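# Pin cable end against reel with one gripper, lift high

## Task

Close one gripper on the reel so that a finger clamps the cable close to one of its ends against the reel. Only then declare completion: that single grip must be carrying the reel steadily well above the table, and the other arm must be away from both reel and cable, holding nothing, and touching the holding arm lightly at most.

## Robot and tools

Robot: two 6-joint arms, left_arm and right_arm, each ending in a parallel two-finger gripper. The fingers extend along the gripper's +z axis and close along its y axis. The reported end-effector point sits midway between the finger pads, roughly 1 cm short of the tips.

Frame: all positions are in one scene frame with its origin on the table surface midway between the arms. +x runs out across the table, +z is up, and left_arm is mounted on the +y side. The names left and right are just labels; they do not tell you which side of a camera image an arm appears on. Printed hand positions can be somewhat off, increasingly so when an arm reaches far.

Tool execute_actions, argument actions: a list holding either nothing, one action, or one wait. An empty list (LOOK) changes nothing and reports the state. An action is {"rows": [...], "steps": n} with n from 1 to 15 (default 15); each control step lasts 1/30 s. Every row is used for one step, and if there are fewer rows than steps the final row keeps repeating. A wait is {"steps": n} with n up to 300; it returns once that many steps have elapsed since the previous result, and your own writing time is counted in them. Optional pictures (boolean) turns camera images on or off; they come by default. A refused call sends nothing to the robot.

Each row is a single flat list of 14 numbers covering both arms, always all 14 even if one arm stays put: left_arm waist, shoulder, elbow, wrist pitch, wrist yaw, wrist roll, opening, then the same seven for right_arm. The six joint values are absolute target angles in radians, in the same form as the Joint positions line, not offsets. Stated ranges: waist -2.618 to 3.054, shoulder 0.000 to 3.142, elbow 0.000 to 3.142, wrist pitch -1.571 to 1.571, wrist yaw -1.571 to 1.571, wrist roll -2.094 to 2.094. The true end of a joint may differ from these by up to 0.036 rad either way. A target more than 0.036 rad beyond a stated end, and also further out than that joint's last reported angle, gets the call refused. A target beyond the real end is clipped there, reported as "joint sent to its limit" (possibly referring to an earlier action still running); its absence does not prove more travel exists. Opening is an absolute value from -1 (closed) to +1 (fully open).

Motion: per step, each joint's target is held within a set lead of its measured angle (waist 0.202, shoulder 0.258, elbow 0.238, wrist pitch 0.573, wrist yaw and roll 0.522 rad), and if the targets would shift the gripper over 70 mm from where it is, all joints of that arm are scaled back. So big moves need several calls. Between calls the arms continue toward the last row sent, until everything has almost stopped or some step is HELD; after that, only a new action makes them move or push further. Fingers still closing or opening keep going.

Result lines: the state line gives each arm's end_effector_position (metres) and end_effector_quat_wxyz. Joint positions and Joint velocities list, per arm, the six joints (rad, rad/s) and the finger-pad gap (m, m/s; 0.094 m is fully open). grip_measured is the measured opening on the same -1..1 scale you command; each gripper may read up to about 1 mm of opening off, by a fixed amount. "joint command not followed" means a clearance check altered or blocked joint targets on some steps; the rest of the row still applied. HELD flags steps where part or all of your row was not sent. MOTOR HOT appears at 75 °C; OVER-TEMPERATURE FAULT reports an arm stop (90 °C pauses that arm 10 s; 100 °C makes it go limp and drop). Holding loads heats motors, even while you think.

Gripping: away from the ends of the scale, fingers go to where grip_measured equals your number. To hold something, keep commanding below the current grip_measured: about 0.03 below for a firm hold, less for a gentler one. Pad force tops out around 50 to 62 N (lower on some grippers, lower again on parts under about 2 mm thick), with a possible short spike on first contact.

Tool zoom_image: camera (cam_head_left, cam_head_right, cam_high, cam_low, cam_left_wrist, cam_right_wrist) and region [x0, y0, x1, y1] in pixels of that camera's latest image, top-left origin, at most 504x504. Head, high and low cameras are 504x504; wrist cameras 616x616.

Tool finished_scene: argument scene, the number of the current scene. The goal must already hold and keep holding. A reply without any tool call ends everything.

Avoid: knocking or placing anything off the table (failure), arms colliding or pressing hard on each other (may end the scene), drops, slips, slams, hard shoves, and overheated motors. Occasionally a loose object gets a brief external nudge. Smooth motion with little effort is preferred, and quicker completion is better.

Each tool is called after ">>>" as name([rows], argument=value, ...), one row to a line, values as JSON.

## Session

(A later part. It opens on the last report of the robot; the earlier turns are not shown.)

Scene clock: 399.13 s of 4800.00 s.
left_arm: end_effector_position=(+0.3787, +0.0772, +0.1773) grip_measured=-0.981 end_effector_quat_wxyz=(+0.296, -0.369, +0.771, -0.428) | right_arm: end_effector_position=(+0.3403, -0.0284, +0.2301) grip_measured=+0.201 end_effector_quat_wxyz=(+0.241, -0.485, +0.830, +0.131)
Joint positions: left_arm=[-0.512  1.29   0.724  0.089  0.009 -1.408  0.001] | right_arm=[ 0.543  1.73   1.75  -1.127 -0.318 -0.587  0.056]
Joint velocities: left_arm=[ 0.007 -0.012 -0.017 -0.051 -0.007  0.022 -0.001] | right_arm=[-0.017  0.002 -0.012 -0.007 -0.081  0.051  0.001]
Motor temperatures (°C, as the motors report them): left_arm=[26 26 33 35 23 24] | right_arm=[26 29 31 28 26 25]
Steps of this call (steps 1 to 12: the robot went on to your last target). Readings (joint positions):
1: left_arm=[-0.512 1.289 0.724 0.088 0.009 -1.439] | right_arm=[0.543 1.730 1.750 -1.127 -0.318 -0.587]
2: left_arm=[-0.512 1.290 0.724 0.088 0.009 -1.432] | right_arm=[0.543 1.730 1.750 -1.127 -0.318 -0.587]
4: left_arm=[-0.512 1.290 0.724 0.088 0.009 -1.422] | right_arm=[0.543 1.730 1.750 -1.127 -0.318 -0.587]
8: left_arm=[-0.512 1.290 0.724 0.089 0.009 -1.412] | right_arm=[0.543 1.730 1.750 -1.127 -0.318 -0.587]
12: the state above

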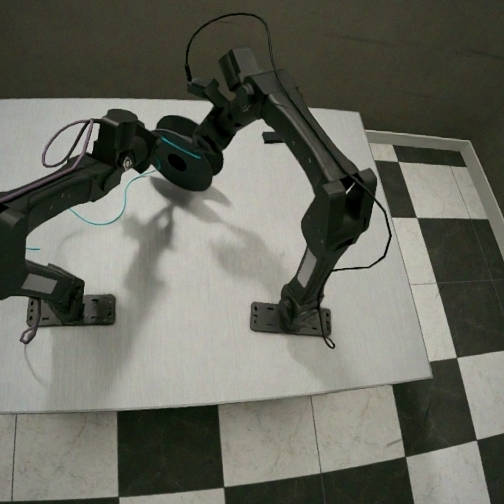

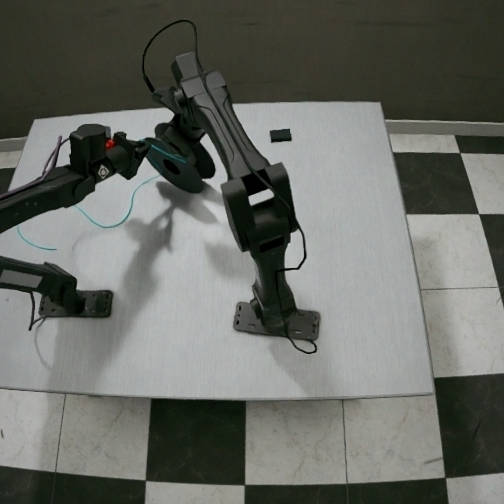

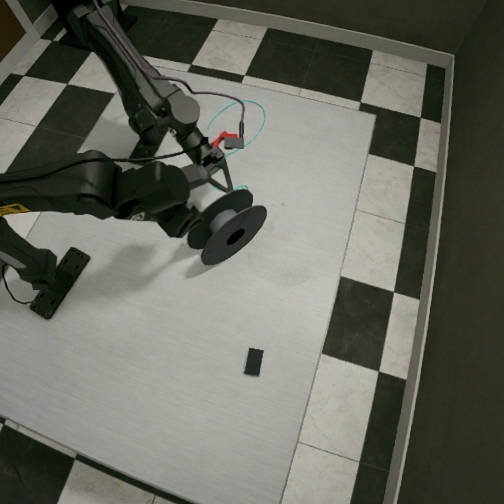

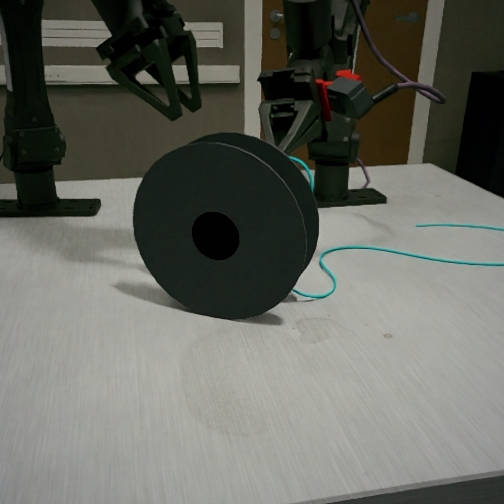

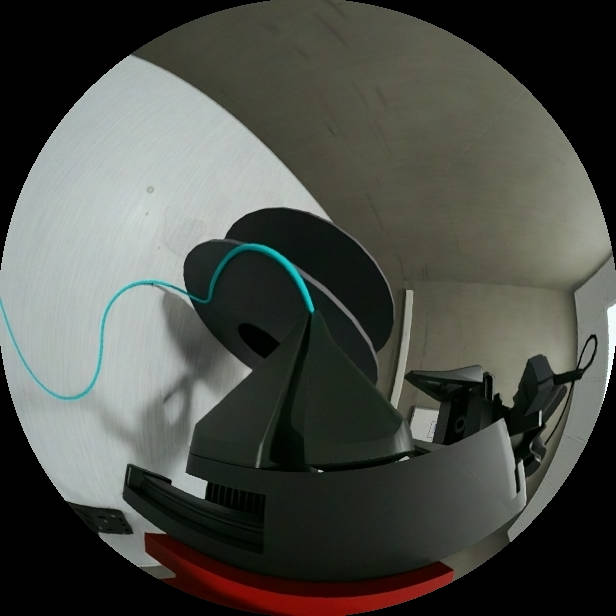

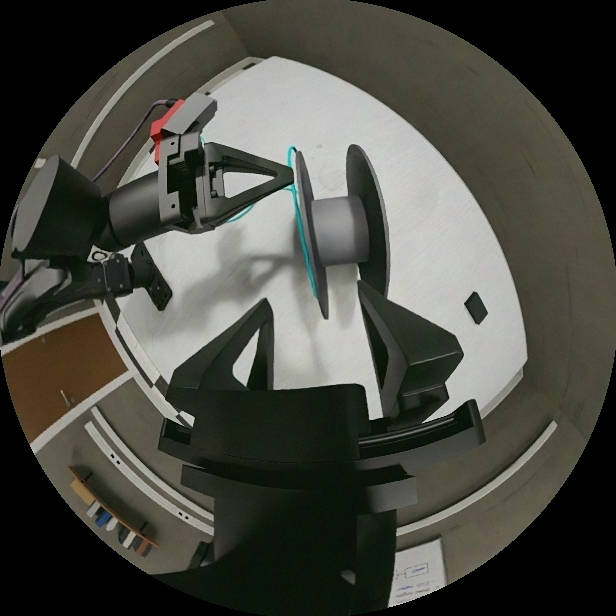

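>>> execute_actions([
  {"rows": [
[-0.508,1.296,0.765,0.115,0,-1.41,-1,0.545,1.743,1.734,-1.114,-0.312,-0.579,0.2],
[-0.508,1.296,0.765,0.115,0,-1.42,-1,0.547,1.744,1.731,-1.106,-0.308,-0.578,0.2],
[-0.508,1.296,0.765,0.115,0,-1.43,-1,0.548,1.746,1.727,-1.097,-0.305,-0.576,0.2],
[-0.508,1.296,0.765,0.115,0,-1.44,-1,0.550,1.748,1.721,-1.086,-0.303,-0.574,0.2],
[-0.508,1.296,0.765,0.115,0,-1.45,-1,0.552,1.751,1.713,-1.073,-0.301,-0.571,0.2],
[-0.508,1.296,0.765,0.115,0,-1.46,-1,0.554,1.754,1.705,-1.060,-0.299,-0.568,0.2],
[-0.508,1.296,0.765,0.115,0,-1.47,-1,0.557,1.758,1.696,-1.046,-0.297,-0.564,0.2],
[-0.508,1.296,0.765,0.115,0,-1.48,-1,0.560,1.762,1.685,-1.031,-0.295,-0.560,0.2],
[-0.508,1.296,0.765,0.115,0,-1.49,-1,0.563,1.766,1.674,-1.015,-0.293,-0.556,0.2],
[-0.508,1.296,0.765,0.115,0,-1.495,-1,0.566,1.770,1.663,-1.000,-0.291,-0.552,0.2],
[-0.508,1.296,0.765,0.115,0,-1.495,-1,0.569,1.775,1.651,-0.984,-0.288,-0.548,0.2],
[-0.508,1.296,0.765,0.115,0,-1.495,-1,0.572,1.779,1.639,-0.968,-0.286,-0.544,0.2],
[-0.508,1.296,0.765,0.115,0,-1.495,-1,0.575,1.783,1.627,-0.953,-0.284,-0.540,0.2],
[-0.508,1.296,0.765,0.115,0,-1.495,-1,0.578,1.788,1.615,-0.939,-0.281,-0.536,0.2],
[-0.508,1.296,0.765,0.115,0,-1.495,-1,0.581,1.792,1.604,-0.926,-0.279,-0.532,0.2]], "steps": 15},
], pictures=false)

>>> execute_actions([
  {"rows": [
[-0.508,1.296,0.765,0.115,0,-1.495,-1,0.584,1.796,1.593,-0.913,-0.277,-0.528,0.2],
[-0.508,1.296,0.765,0.115,0,-1.495,-1,0.587,1.800,1.582,-0.902,-0.275,-0.525,0.2],
[-0.508,1.296,0.765,0.115,0,-1.495,-1,0.589,1.804,1.573,-0.893,-0.273,-0.522,0.2],
[-0.508,1.296,0.765,0.115,0,-1.495,-1,0.591,1.807,1.565,-0.885,-0.272,-0.520,0.2],
[-0.508,1.296,0.765,0.115,0,-1.495,-1,0.593,1.810,1.557,-0.879,-0.270,-0.518,0.2],
[-0.508,1.296,0.765,0.115,0,-1.495,-1,0.595,1.812,1.551,-0.875,-0.269,-0.516,0.2],
[-0.508,1.296,0.765,0.115,0,-1.495,-1,0.596,1.814,1.547,-0.874,-0.268,-0.515,0.2],
[-0.508,1.296,0.765,0.115,0,-1.495,-1,0.597,1.815,1.544,-0.874,-0.268,-0.515,0.2],
[-0.508,1.296,0.765,0.115,0,-1.495,-1,0.597,1.815,1.543,-0.874,-0.268,-0.515,0.2]], "steps": 15},
])

Scene clock: 425.80 s of 4800.00 s.
left_arm: end_effector_position=(+0.3787, +0.0772, +0.1773) grip_measured=-0.981 end_effector_quat_wxyz=(+0.279, -0.398, +0.756, -0.439) | right_arm: end_effector_position=(+0.3514, -0.0154, +0.1943) grip_measured=+0.201 end_effector_quat_wxyz=(+0.240, -0.481, +0.833, +0.128)
Joint positions: left_arm=[-0.512  1.29   0.724  0.089  0.009 -1.484  0.001] | right_arm=[ 0.569  1.762  1.645 -0.983 -0.298 -0.555  0.056]
Joint velocities: left_arm=[-0.017  0.002 -0.002 -0.022 -0.081 -0.11  -0.   ] | right_arm=[ 0.105  0.178 -0.374  0.432  0.066  0.066  0.001]
Motor temperatures (°C, as the motors report them): left_arm=[26 26 34 36 23 24] | right_arm=[26 29 31 28 26 25]
Steps of this call (steps 1 to 30: the robot went on to your last target; steps 31 to 210: nothing new was sent; then 19.17 s passed at rest; steps 211 to 225: all 15 steps of this action). Readings (joint positions):
211: left_arm=[-0.512 1.290 0.724 0.089 0.009 -1.405] | right_arm=[0.543 1.730 1.750 -1.126 -0.318 -0.587]
212: left_arm=[-0.512 1.290 0.724 0.089 0.009 -1.408] | right_arm=[0.543 1.730 1.750 -1.124 -0.317 -0.587]
214: left_arm=[-0.512 1.290 0.724 0.089 0.009 -1.416] | right_arm=[0.543 1.730 1.749 -1.114 -0.316 -0.586]
218: left_arm=[-0.512 1.290 0.724 0.089 0.009 -1.445] | right_arm=[0.546 1.730 1.724 -1.075 -0.310 -0.578]
225: the state above

Scene clock: 426.30 s of 4800.00 s.
left_arm: end_effector_position=(+0.3787, +0.0772, +0.1773) grip_measured=-0.981 end_effector_quat_wxyz=(+0.277, -0.402, +0.754, -0.440) | right_arm: end_effector_position=(+0.3540, -0.0072, +0.1570) grip_measured=+0.201 end_effector_quat_wxyz=(+0.224, -0.476, +0.841, +0.126)
Joint positions: left_arm=[-0.512  1.29   0.724  0.089  0.009 -1.494  0.001] | right_arm=[ 0.591  1.801  1.558 -0.883 -0.278 -0.524  0.056]
Joint velocities: left_arm=[-0.012  0.007  0.007 -0.051 -0.007 -0.037 -0.001] | right_arm=[ 0.012 -0.012 -0.002  0.022  0.007  0.037 -0.   ]
Motor temperatures (°C, as the motors report them): left_arm=[26 26 34 36 23 24] | right_arm=[26 29 31 28 26 25]
Steps of this call (steps 1 to 15: all 15 steps of this action). Readings (joint positions):
1: left_arm=[-0.512 1.290 0.724 0.089 0.009 -1.486] | right_arm=[0.572 1.768 1.632 -0.970 -0.295 -0.552]
2: left_arm=[-0.512 1.290 0.724 0.089 0.009 -1.488] | right_arm=[0.575 1.774 1.620 -0.958 -0.293 -0.548]
4: left_arm=[-0.512 1.290 0.724 0.089 0.009 -1.490] | right_arm=[0.581 1.785 1.597 -0.935 -0.289 -0.541]
8: left_arm=[-0.512 1.290 0.724 0.089 0.009 -1.493] | right_arm=[0.589 1.798 1.566 -0.903 -0.282 -0.531]
15: the state above

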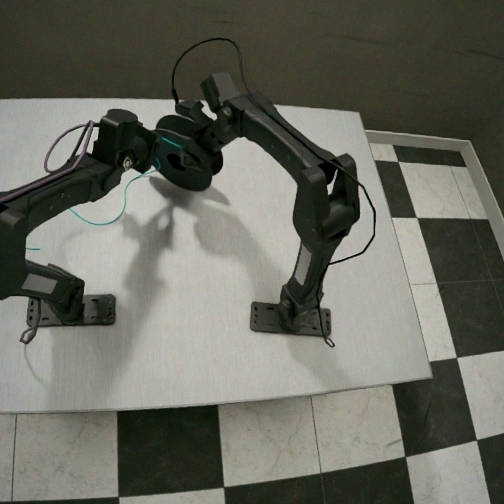

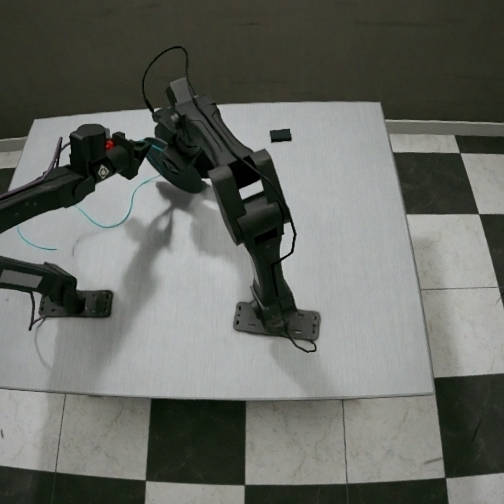

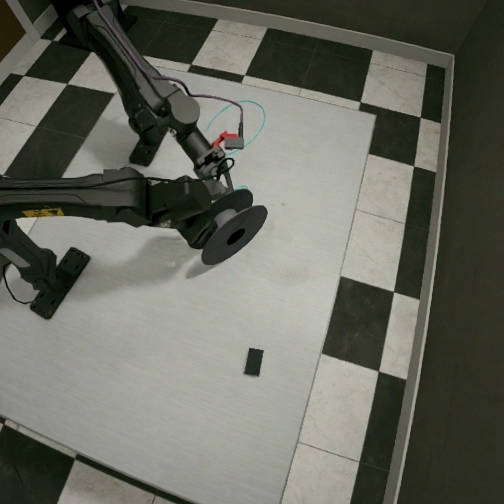

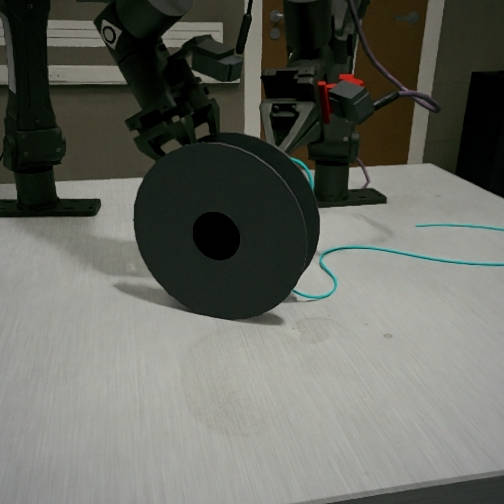

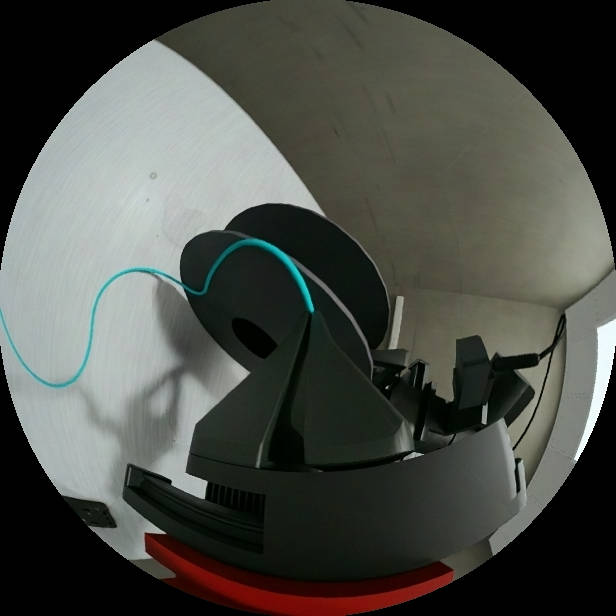

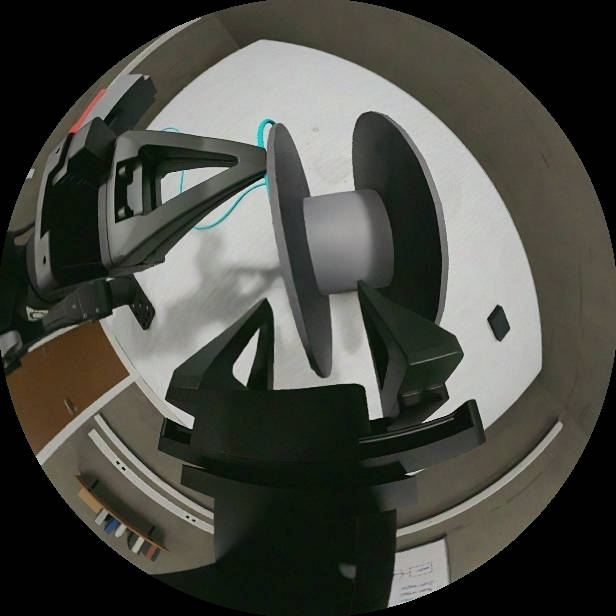

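>>> zoom_image(camera="cam_right_wrist", region=[220, 220, 420, 420])

>>> zoom_image(camera="cam_head_left", region=[130, 90, 250, 210])

Region (220, 220, 420, 420) of cam_right_wrist's 616x616 image, scaled by 2.520, with more detail than that image has.

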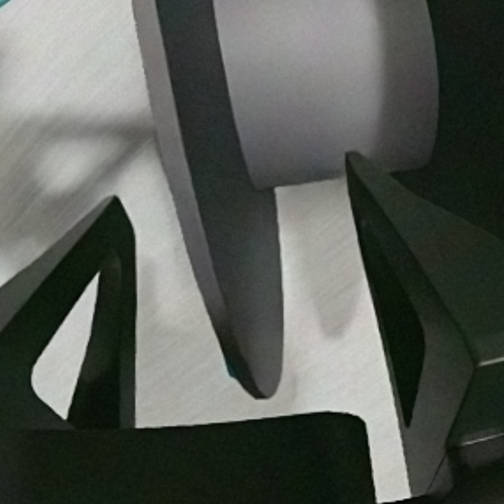

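Region (130, 90, 250, 210) of cam_head_left's 504x504 image, scaled by 4.200, with more detail than that image has.

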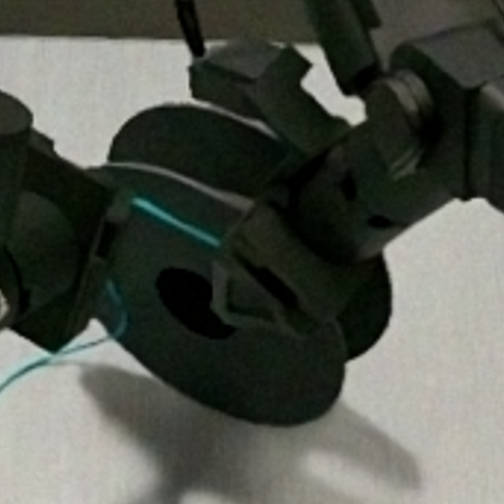

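>>> execute_actions([
  {"rows": [
[-0.508,1.296,0.765,0.115,0,-1.495,-1,0.599,1.815,1.543,-0.874,-0.268,-0.515,0.14],
[-0.508,1.296,0.765,0.115,0,-1.495,-1,0.601,1.815,1.543,-0.874,-0.268,-0.515,0.07],
[-0.508,1.296,0.765,0.115,0,-1.495,-1,0.603,1.815,1.543,-0.874,-0.268,-0.513,0.0],
[-0.508,1.296,0.765,0.115,0,-1.495,-1,0.605,1.815,1.543,-0.874,-0.268,-0.511,-0.08],
[-0.508,1.296,0.765,0.115,0,-1.495,-1,0.607,1.815,1.543,-0.874,-0.268,-0.509,-0.16],
[-0.508,1.296,0.765,0.115,0,-1.495,-1,0.607,1.815,1.543,-0.874,-0.268,-0.507,-0.24],
[-0.508,1.296,0.765,0.115,0,-1.495,-1,0.607,1.815,1.543,-0.874,-0.268,-0.505,-0.32],
[-0.508,1.296,0.765,0.115,0,-1.495,-1,0.607,1.815,1.543,-0.874,-0.268,-0.505,-0.40],
[-0.508,1.296,0.765,0.115,0,-1.495,-1,0.607,1.815,1.543,-0.874,-0.268,-0.505,-0.47],
[-0.508,1.296,0.765,0.115,0,-1.495,-1,0.607,1.815,1.543,-0.874,-0.268,-0.505,-0.53],
[-0.508,1.296,0.765,0.115,0,-1.495,-1,0.607,1.815,1.543,-0.874,-0.268,-0.505,-0.58],
[-0.508,1.296,0.765,0.115,0,-1.495,-1,0.607,1.815,1.543,-0.874,-0.268,-0.505,-0.62],
[-0.508,1.296,0.765,0.115,0,-1.495,-1,0.607,1.815,1.543,-0.874,-0.268,-0.505,-0.65]], "steps": 15},
])

Scene clock: 443.17 s of 4800.00 s.
left_arm: end_effector_position=(+0.3787, +0.0772, +0.1773) grip_measured=-0.981 end_effector_quat_wxyz=(+0.277, -0.402, +0.754, -0.440) | right_arm: end_effector_position=(+0.3531, -0.0031, +0.1576) grip_measured=-0.648 end_effector_quat_wxyz=(+0.226, -0.476, +0.841, +0.128)
Joint positions: left_arm=[-0.512  1.29   0.724  0.089  0.009 -1.495  0.001] | right_arm=[ 0.601  1.801  1.558 -0.876 -0.277 -0.513  0.017]
Joint velocities: left_arm=[-0.002 -0.007 -0.017 -0.051 -0.037  0.037  0.001] | right_arm=[-0.012  0.002 -0.012  0.037  0.007 -0.037 -0.001]
Motor temperatures (°C, as the motors report them): left_arm=[26 26 34 36 23 24] | right_arm=[26 30 31 28 26 25]
Steps of this call (steps 1 to 15: the robot went on to your last target; steps 16 to 200: nothing new was sent; then 9.70 s passed at rest; steps 201 to 215: all 15 steps of this action). Readings (joint positions):
201: left_arm=[-0.512 1.290 0.724 0.089 0.009 -1.494] | right_arm=[0.591 1.801 1.558 -0.876 -0.278 -0.522]
202: left_arm=[-0.512 1.290 0.724 0.089 0.009 -1.494] | right_arm=[0.591 1.801 1.558 -0.876 -0.278 -0.522]
204: left_arm=[-0.512 1.290 0.724 0.089 0.009 -1.495] | right_arm=[0.592 1.801 1.558 -0.876 -0.277 -0.521]
208: left_arm=[-0.512 1.290 0.724 0.089 0.009 -1.495] | right_arm=[0.600 1.801 1.558 -0.876 -0.277 -0.517]
215: the state above

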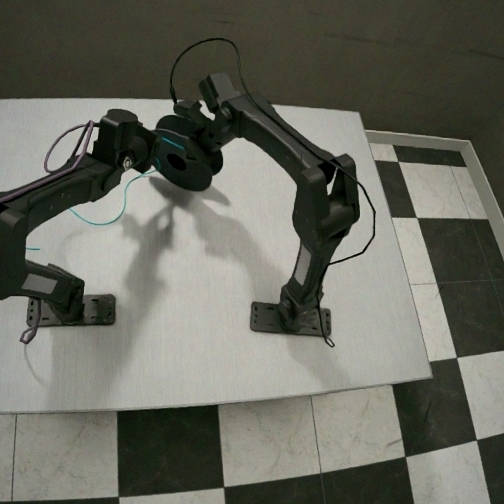

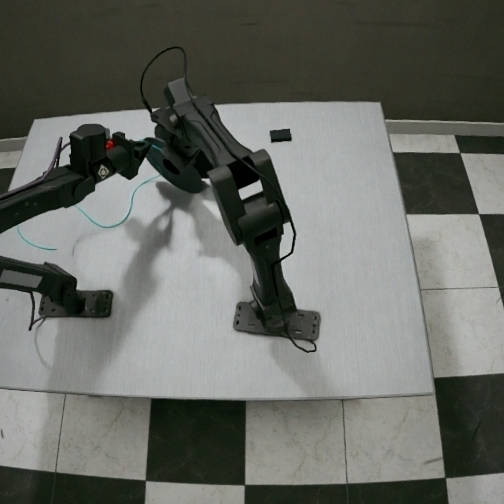

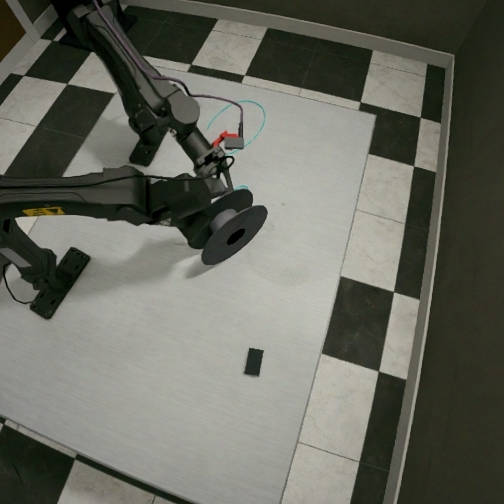

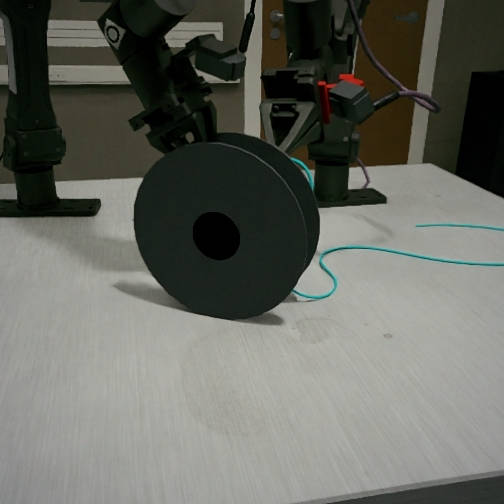

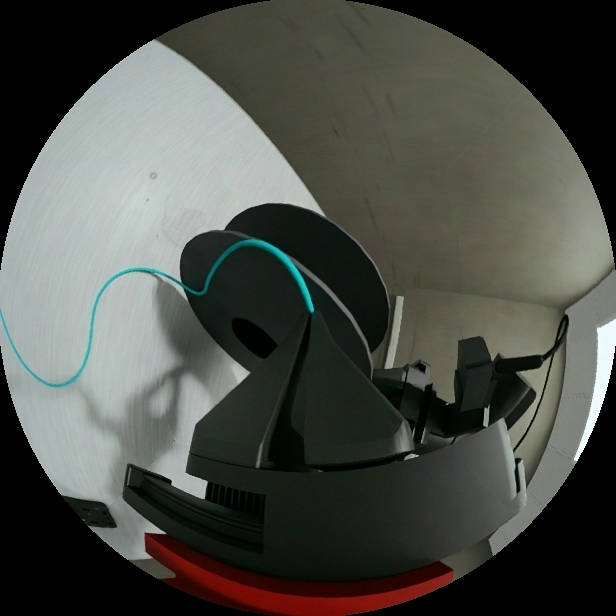

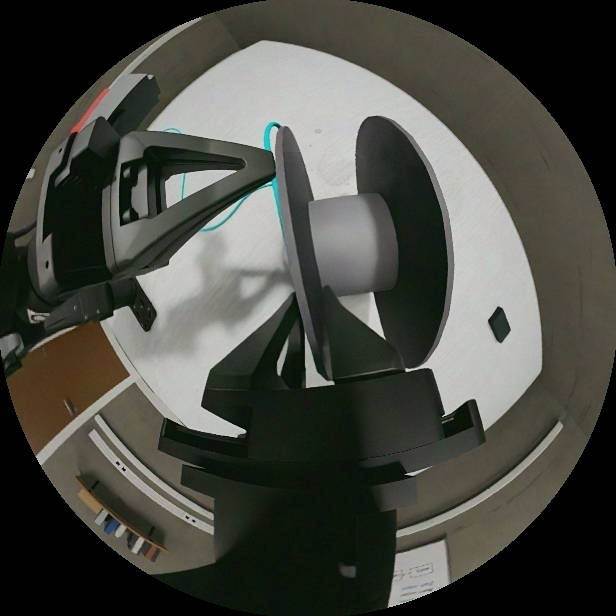

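>>> execute_actions([
  {"rows": [
[-0.508,1.296,0.765,0.115,0,-1.495,-1,0.607,1.815,1.543,-0.874,-0.268,-0.505,-0.68],
[-0.508,1.296,0.765,0.115,0,-1.495,-1,0.607,1.815,1.543,-0.874,-0.268,-0.505,-0.71],
[-0.508,1.296,0.765,0.115,0,-1.495,-1,0.607,1.815,1.543,-0.874,-0.268,-0.505,-0.74],
[-0.508,1.296,0.765,0.115,0,-1.495,-1,0.607,1.815,1.543,-0.874,-0.268,-0.505,-0.765],
[-0.508,1.296,0.765,0.115,0,-1.495,-1,0.607,1.815,1.543,-0.874,-0.268,-0.505,-0.79],
[-0.508,1.296,0.765,0.115,0,-1.495,-1,0.607,1.815,1.543,-0.874,-0.268,-0.505,-0.81],
[-0.508,1.296,0.765,0.115,0,-1.495,-1,0.607,1.815,1.543,-0.874,-0.268,-0.505,-0.83],
[-0.508,1.296,0.765,0.115,0,-1.495,-1,0.607,1.815,1.543,-0.874,-0.268,-0.505,-0.845],
[-0.508,1.296,0.765,0.115,0,-1.495,-1,0.607,1.815,1.543,-0.874,-0.268,-0.505,-0.86],
[-0.508,1.296,0.765,0.115,0,-1.495,-1,0.607,1.815,1.543,-0.874,-0.268,-0.505,-0.875],
[-0.508,1.296,0.765,0.115,0,-1.495,-1,0.607,1.815,1.543,-0.874,-0.268,-0.505,-0.89]], "steps": 15},
], pictures=false)

Scene clock: 450.30 s of 4800.00 s.
left_arm: end_effector_position=(+0.3788, +0.0774, +0.1773) grip_measured=-0.981 end_effector_quat_wxyz=(+0.277, -0.402, +0.754, -0.440) | right_arm: end_effector_position=(+0.3561, -0.0043, +0.1580) grip_measured=-0.884 end_effector_quat_wxyz=(+0.230, -0.474, +0.841, +0.121)
Joint positions: left_arm=[-0.512  1.29   0.724  0.089  0.008 -1.495  0.001] | right_arm=[ 0.601  1.801  1.558 -0.868 -0.262 -0.512  0.005]
Joint velocities: left_arm=[-0.007 -0.032 -0.027 -0.022 -0.066 -0.007  0.   ] | right_arm=[ 0.002  0.017 -0.012 -0.037 -0.081  0.022 -0.   ]
Motor temperatures (°C, as the motors report them): left_arm=[26 26 34 36 23 24] | right_arm=[26 30 31 28 26 25]
Steps of this call (steps 1 to 15: the robot went on to your last target; steps 16 to 199: nothing new was sent; steps 200 to 214: all 15 steps of this action). Readings (joint positions):
200: left_arm=[-0.512 1.290 0.724 0.089 0.009 -1.495] | right_arm=[0.601 1.801 1.558 -0.876 -0.277 -0.512]
201: left_arm=[-0.512 1.290 0.724 0.089 0.009 -1.495] | right_arm=[0.601 1.801 1.558 -0.876 -0.277 -0.512]
203: left_arm=[-0.512 1.290 0.724 0.089 0.009 -1.495] | right_arm=[0.601 1.801 1.558 -0.876 -0.277 -0.512]
207: left_arm=[-0.512 1.290 0.724 0.089 0.009 -1.495] | right_arm=[0.601 1.801 1.558 -0.875 -0.273 -0.512]
214: the state above

>>> execute_actions([
  {"rows": [
[-0.508,1.296,0.765,0.115,0,-1.495,-1,0.601,1.815,1.543,-0.868,-0.26,-0.505,-0.90],
[-0.508,1.296,0.765,0.115,0,-1.495,-1,0.601,1.815,1.543,-0.868,-0.26,-0.505,-0.91],
[-0.508,1.296,0.765,0.115,0,-1.495,-1,0.601,1.815,1.543,-0.868,-0.26,-0.505,-0.92],
[-0.508,1.296,0.765,0.115,0,-1.495,-1,0.601,1.815,1.543,-0.868,-0.26,-0.505,-0.93],
[-0.508,1.296,0.765,0.115,0,-1.495,-1,0.601,1.815,1.543,-0.868,-0.26,-0.505,-0.94],
[-0.508,1.296,0.765,0.115,0,-1.495,-1,0.601,1.815,1.543,-0.868,-0.26,-0.505,-0.95]], "steps": 12},
])

Scene clock: 455.50 s of 4800.00 s.
left_arm: end_effector_position=(+0.3788, +0.0775, +0.1773) grip_measured=-0.981 end_effector_quat_wxyz=(+0.277, -0.402, +0.754, -0.440) | right_arm: end_effector_position=(+0.3583, -0.0053, +0.1582) grip_measured=-0.917 end_effector_quat_wxyz=(+0.233, -0.473, +0.842, +0.115)
Joint positions: left_arm=[-0.512  1.29   0.724  0.089  0.008 -1.495  0.001] | right_arm=[ 0.601  1.801  1.558 -0.861 -0.252 -0.512  0.004]
Joint velocities: left_arm=[ 0.002  0.007 -0.002 -0.022 -0.066  0.007 -0.   ] | right_arm=[-0.007  0.002 -0.007  0.022  0.051  0.022 -0.   ]
Motor temperatures (°C, as the motors report them): left_arm=[26 26 34 37 23 24] | right_arm=[26 30 31 28 26 25]
Steps of this call (steps 1 to 15: the robot went on to your last target; steps 16 to 144: nothing new was sent; steps 145 to 156: all 12 steps of this action). Readings (joint positions):
145: left_arm=[-0.512 1.290 0.724 0.089 0.008 -1.495] | right_arm=[0.601 1.801 1.558 -0.867 -0.261 -0.512]
146: left_arm=[-0.512 1.290 0.724 0.089 0.008 -1.495] | right_arm=[0.601 1.801 1.558 -0.865 -0.258 -0.512]
148: left_arm=[-0.512 1.290 0.724 0.089 0.008 -1.495] | right_arm=[0.601 1.801 1.558 -0.862 -0.253 -0.512]
152: left_arm=[-0.512 1.290 0.724 0.089 0.008 -1.495] | right_arm=[0.601 1.801 1.558 -0.861 -0.252 -0.512]
156: the state above

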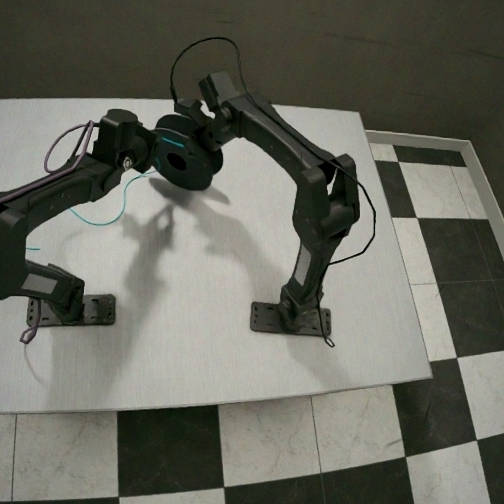

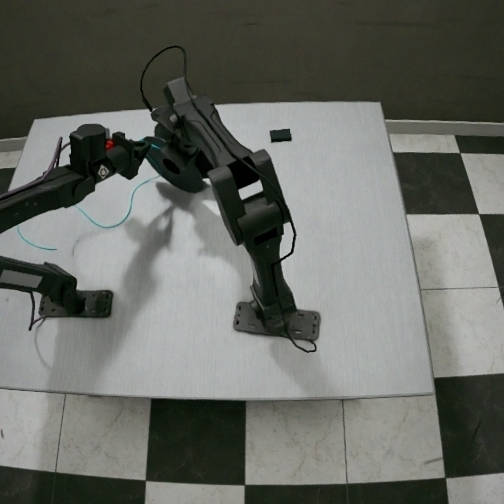

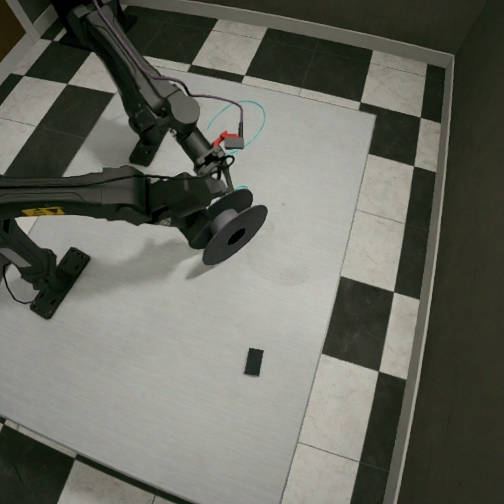

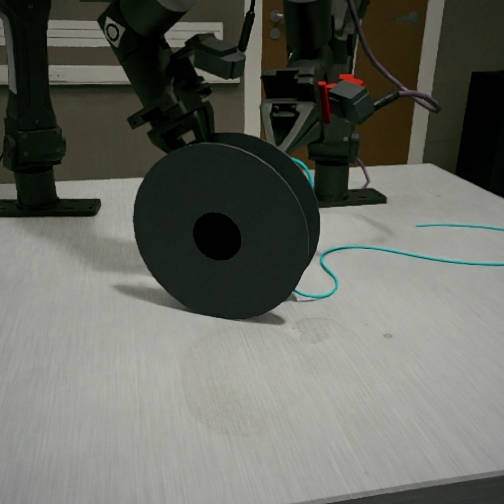

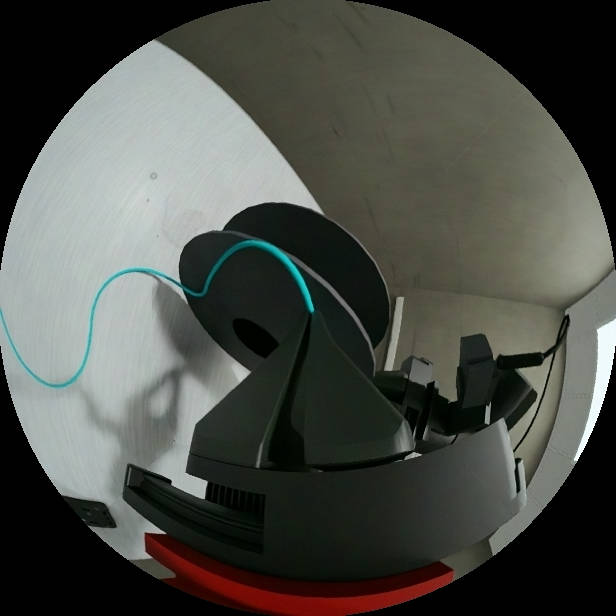

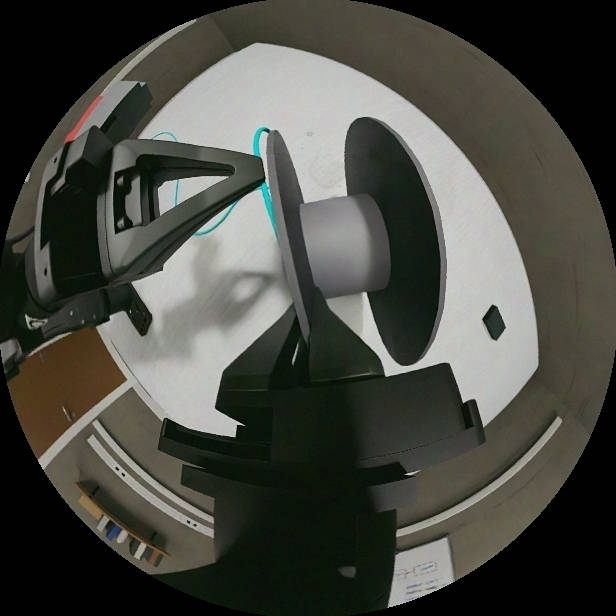

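>>> zoom_image(camera="cam_head_left", region=[150, 110, 230, 190])

>>> zoom_image(camera="cam_right_wrist", region=[250, 270, 370, 390])

Region (150, 110, 230, 190) of cam_head_left's 504x504 image, scaled by 6.300, with more detail than that image has.

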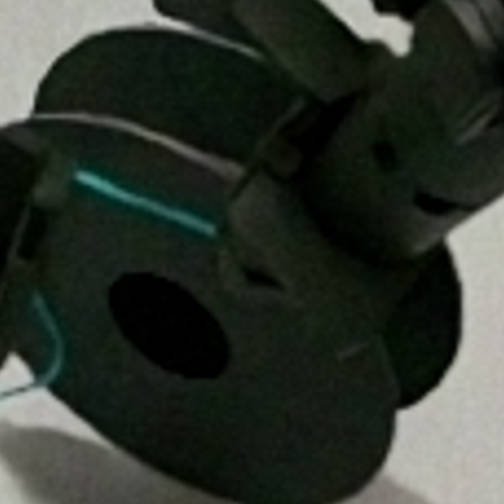

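Region (250, 270, 370, 390) of cam_right_wrist's 616x616 image, scaled by 4.200, with more detail than that image has.

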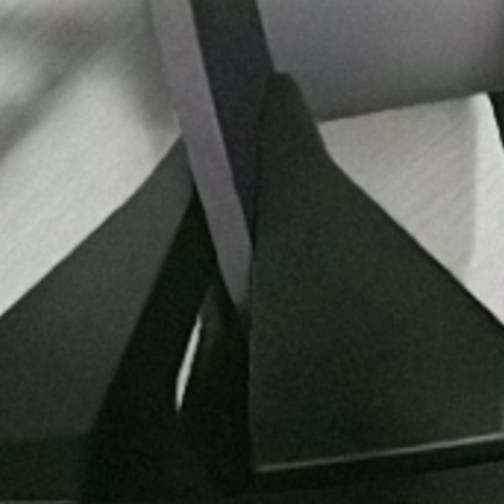

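>>> execute_actions([
  {"rows": [
[-0.508,1.296,0.765,0.115,0,-1.495,-0.93,0.601,1.815,1.543,-0.862,-0.253,-0.51,-0.95],
[-0.508,1.296,0.765,0.115,0,-1.495,-0.86,0.601,1.815,1.543,-0.862,-0.253,-0.51,-0.95],
[-0.508,1.29,0.75,0.115,0,-1.495,-0.78,0.601,1.815,1.543,-0.862,-0.253,-0.51,-0.95],
[-0.508,1.28,0.73,0.11,0,-1.495,-0.70,0.601,1.815,1.543,-0.862,-0.253,-0.51,-0.95],
[-0.508,1.265,0.71,0.105,0,-1.495,-0.62,0.601,1.815,1.543,-0.862,-0.253,-0.51,-0.95],
[-0.508,1.245,0.695,0.10,0,-1.495,-0.55,0.601,1.815,1.543,-0.862,-0.253,-0.51,-0.95],
[-0.508,1.22,0.68,0.09,0,-1.495,-0.5,0.601,1.815,1.543,-0.862,-0.253,-0.51,-0.95],
[-0.508,1.19,0.66,0.08,0,-1.495,-0.5,0.601,1.815,1.543,-0.862,-0.253,-0.51,-0.95],
[-0.508,1.155,0.64,0.065,0,-1.495,-0.5,0.601,1.815,1.543,-0.862,-0.253,-0.51,-0.95],
[-0.508,1.115,0.62,0.05,0,-1.495,-0.5,0.601,1.815,1.543,-0.862,-0.253,-0.51,-0.95],
[-0.508,1.075,0.60,0.035,0,-1.495,-0.5,0.601,1.815,1.543,-0.862,-0.253,-0.51,-0.95],
[-0.508,1.035,0.58,0.02,0,-1.495,-0.5,0.601,1.815,1.543,-0.862,-0.253,-0.51,-0.95],
[-0.508,0.995,0.56,0.0,0,-1.495,-0.5,0.601,1.815,1.543,-0.862,-0.253,-0.51,-0.95],
[-0.508,0.955,0.545,-0.02,0,-1.495,-0.5,0.601,1.815,1.543,-0.862,-0.253,-0.51,-0.95],
[-0.508,0.915,0.53,-0.04,0,-1.495,-0.5,0.601,1.815,1.543,-0.862,-0.253,-0.51,-0.95]], "steps": 15},
], pictures=false)

>>> execute_actions([
  {"rows": [
[-0.508,0.875,0.52,-0.06,0,-1.495,-0.3,0.601,1.815,1.543,-0.862,-0.253,-0.51,-0.95],
[-0.508,0.84,0.51,-0.075,0,-1.495,-0.1,0.601,1.815,1.543,-0.862,-0.253,-0.51,-0.95],
[-0.508,0.81,0.50,-0.09,0,-1.495,0.1,0.601,1.815,1.543,-0.862,-0.253,-0.51,-0.95],
[-0.508,0.785,0.495,-0.10,0,-1.495,0.3,0.601,1.815,1.543,-0.862,-0.253,-0.51,-0.95],
[-0.508,0.765,0.49,-0.11,0,-1.495,0.5,0.601,1.815,1.543,-0.862,-0.253,-0.51,-0.95],
[-0.508,0.75,0.49,-0.12,0,-1.495,0.6,0.601,1.815,1.543,-0.862,-0.253,-0.51,-0.95],
[-0.508,0.74,0.49,-0.12,0,-1.495,0.6,0.601,1.815,1.543,-0.862,-0.253,-0.51,-0.95]], "steps": 15},
])

Scene clock: 473.00 s of 4800.00 s.
left_arm: end_effector_position=(+0.3338, +0.1026, +0.1938) grip_measured=-0.503 end_effector_quat_wxyz=(+0.293, -0.393, +0.737, -0.464) | right_arm: end_effector_position=(+0.3585, -0.0054, +0.1582) grip_measured=-0.917 end_effector_quat_wxyz=(+0.233, -0.473, +0.842, +0.115)
Joint positions: left_arm=[-0.512  1.01   0.571  0.031  0.008 -1.495  0.023] | right_arm=[ 0.601  1.801  1.558 -0.861 -0.251 -0.512  0.004]
Joint velocities: left_arm=[-0.012 -1.214 -0.447 -0.388  0.037  0.095 -0.001] | right_arm=[-0.012 -0.002  0.012 -0.007 -0.037 -0.022  0.001]
Motor temperatures (°C, as the motors report them): left_arm=[26 26 35 37 23 24] | right_arm=[26 30 31 28 26 25]
Steps of this call (steps 1 to 15: the robot went on to your last target; steps 16 to 200: nothing new was sent; then 10.33 s passed at rest; steps 201 to 215: all 15 steps of this action). Readings (joint positions):
201: left_arm=[-0.512 1.290 0.724 0.089 0.008 -1.495] | right_arm=[0.601 1.801 1.558 -0.861 -0.251 -0.512]
202: left_arm=[-0.512 1.290 0.724 0.089 0.008 -1.495] | right_arm=[0.601 1.801 1.558 -0.861 -0.251 -0.512]
204: left_arm=[-0.512 1.290 0.724 0.089 0.008 -1.495] | right_arm=[0.601 1.801 1.558 -0.861 -0.251 -0.512]
208: left_arm=[-0.512 1.266 0.704 0.089 0.008 -1.495] | right_arm=[0.601 1.801 1.558 -0.861 -0.251 -0.512]
215: the state above

Scene clock: 473.50 s of 4800.00 s.
left_arm: end_effector_position=(+0.2981, +0.1225, +0.2116) grip_measured=+0.597 end_effector_quat_wxyz=(+0.306, -0.386, +0.723, -0.484) | right_arm: end_effector_position=(+0.3585, -0.0054, +0.1582) grip_measured=-0.917 end_effector_quat_wxyz=(+0.233, -0.473, +0.842, +0.115)
Joint positions: left_arm=[-0.512  0.759  0.507 -0.099  0.008 -1.495  0.075] | right_arm=[ 0.601  1.801  1.558 -0.861 -0.251 -0.512  0.004]
Joint velocities: left_arm=[-0.012  0.017  0.012 -0.066 -0.007  0.066 -0.   ] | right_arm=[ 0.002 -0.002  0.002  0.037 -0.051  0.066 -0.   ]
Motor temperatures (°C, as the motors report them): left_arm=[26 26 35 37 23 24] | right_arm=[26 30 31 28 26 25]
Steps of this call (steps 1 to 15: all 15 steps of this action). Readings (joint positions):
1: left_arm=[-0.512 0.968 0.556 0.017 0.008 -1.495] | right_arm=[0.601 1.801 1.558 -0.861 -0.251 -0.512]
2: left_arm=[-0.512 0.927 0.544 0.001 0.008 -1.495] | right_arm=[0.601 1.801 1.558 -0.861 -0.251 -0.512]
4: left_arm=[-0.512 0.855 0.524 -0.027 0.008 -1.495] | right_arm=[0.601 1.801 1.558 -0.861 -0.251 -0.512]
8: left_arm=[-0.512 0.769 0.507 -0.071 0.008 -1.495] | right_arm=[0.601 1.801 1.558 -0.861 -0.251 -0.512]
15: the state above

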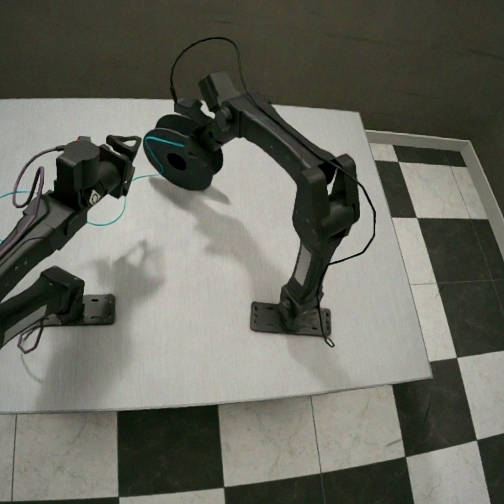

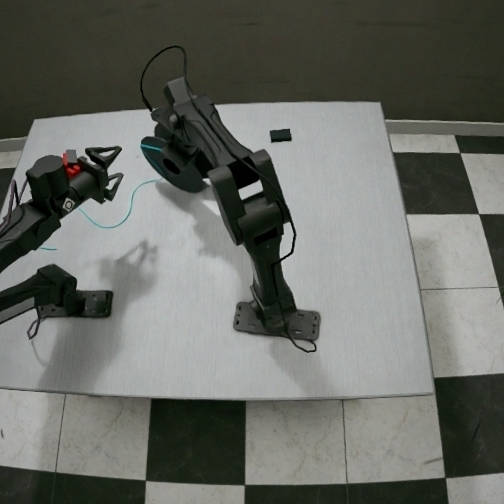

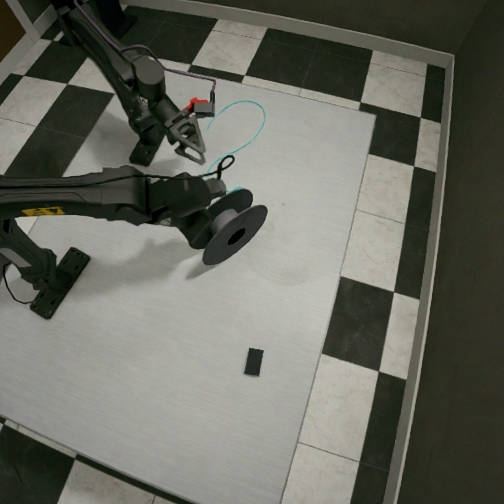

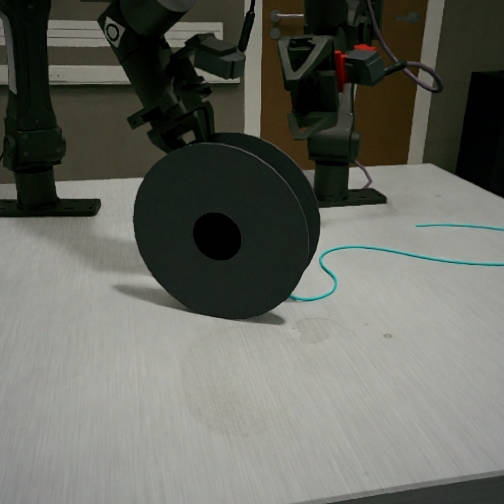

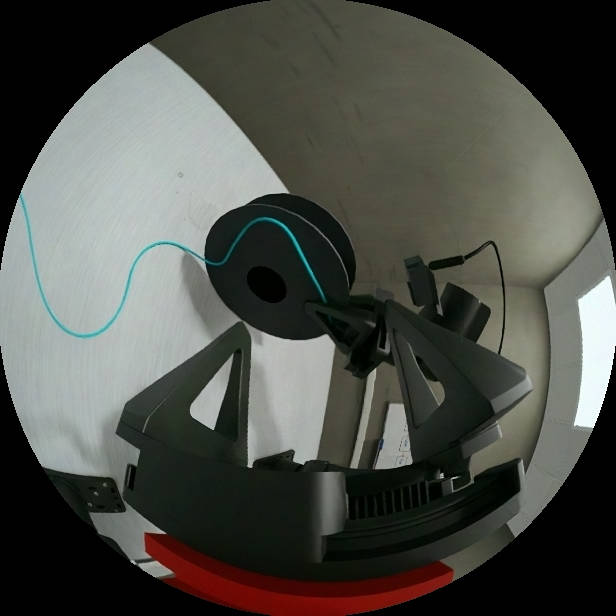

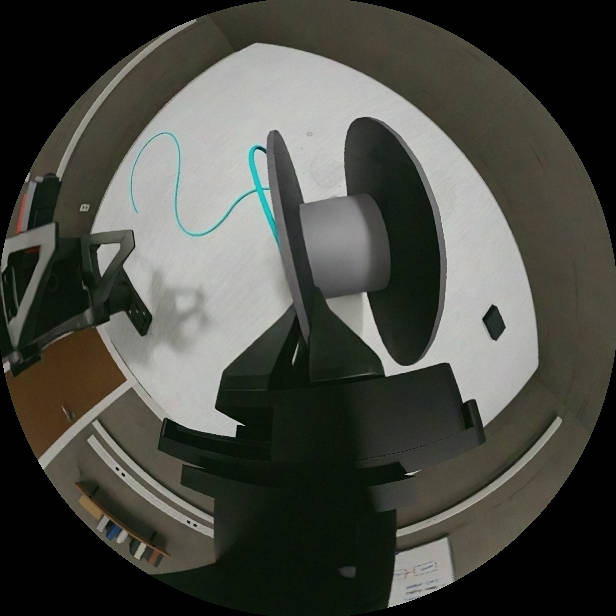

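>>> zoom_image(camera="cam_left_wrist", region=[270, 250, 410, 390])

Region (270, 250, 410, 390) of cam_left_wrist's 616x616 image, scaled by 3.600, with more detail than that image has.

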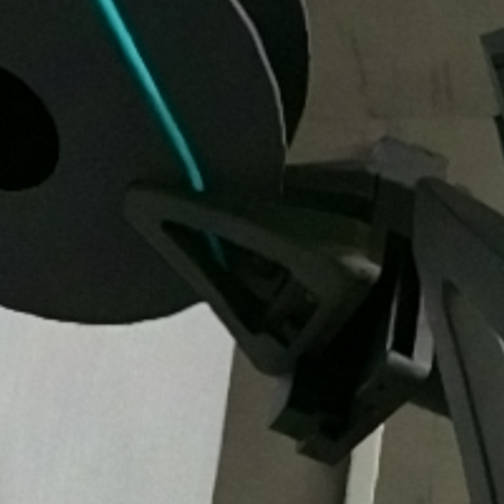

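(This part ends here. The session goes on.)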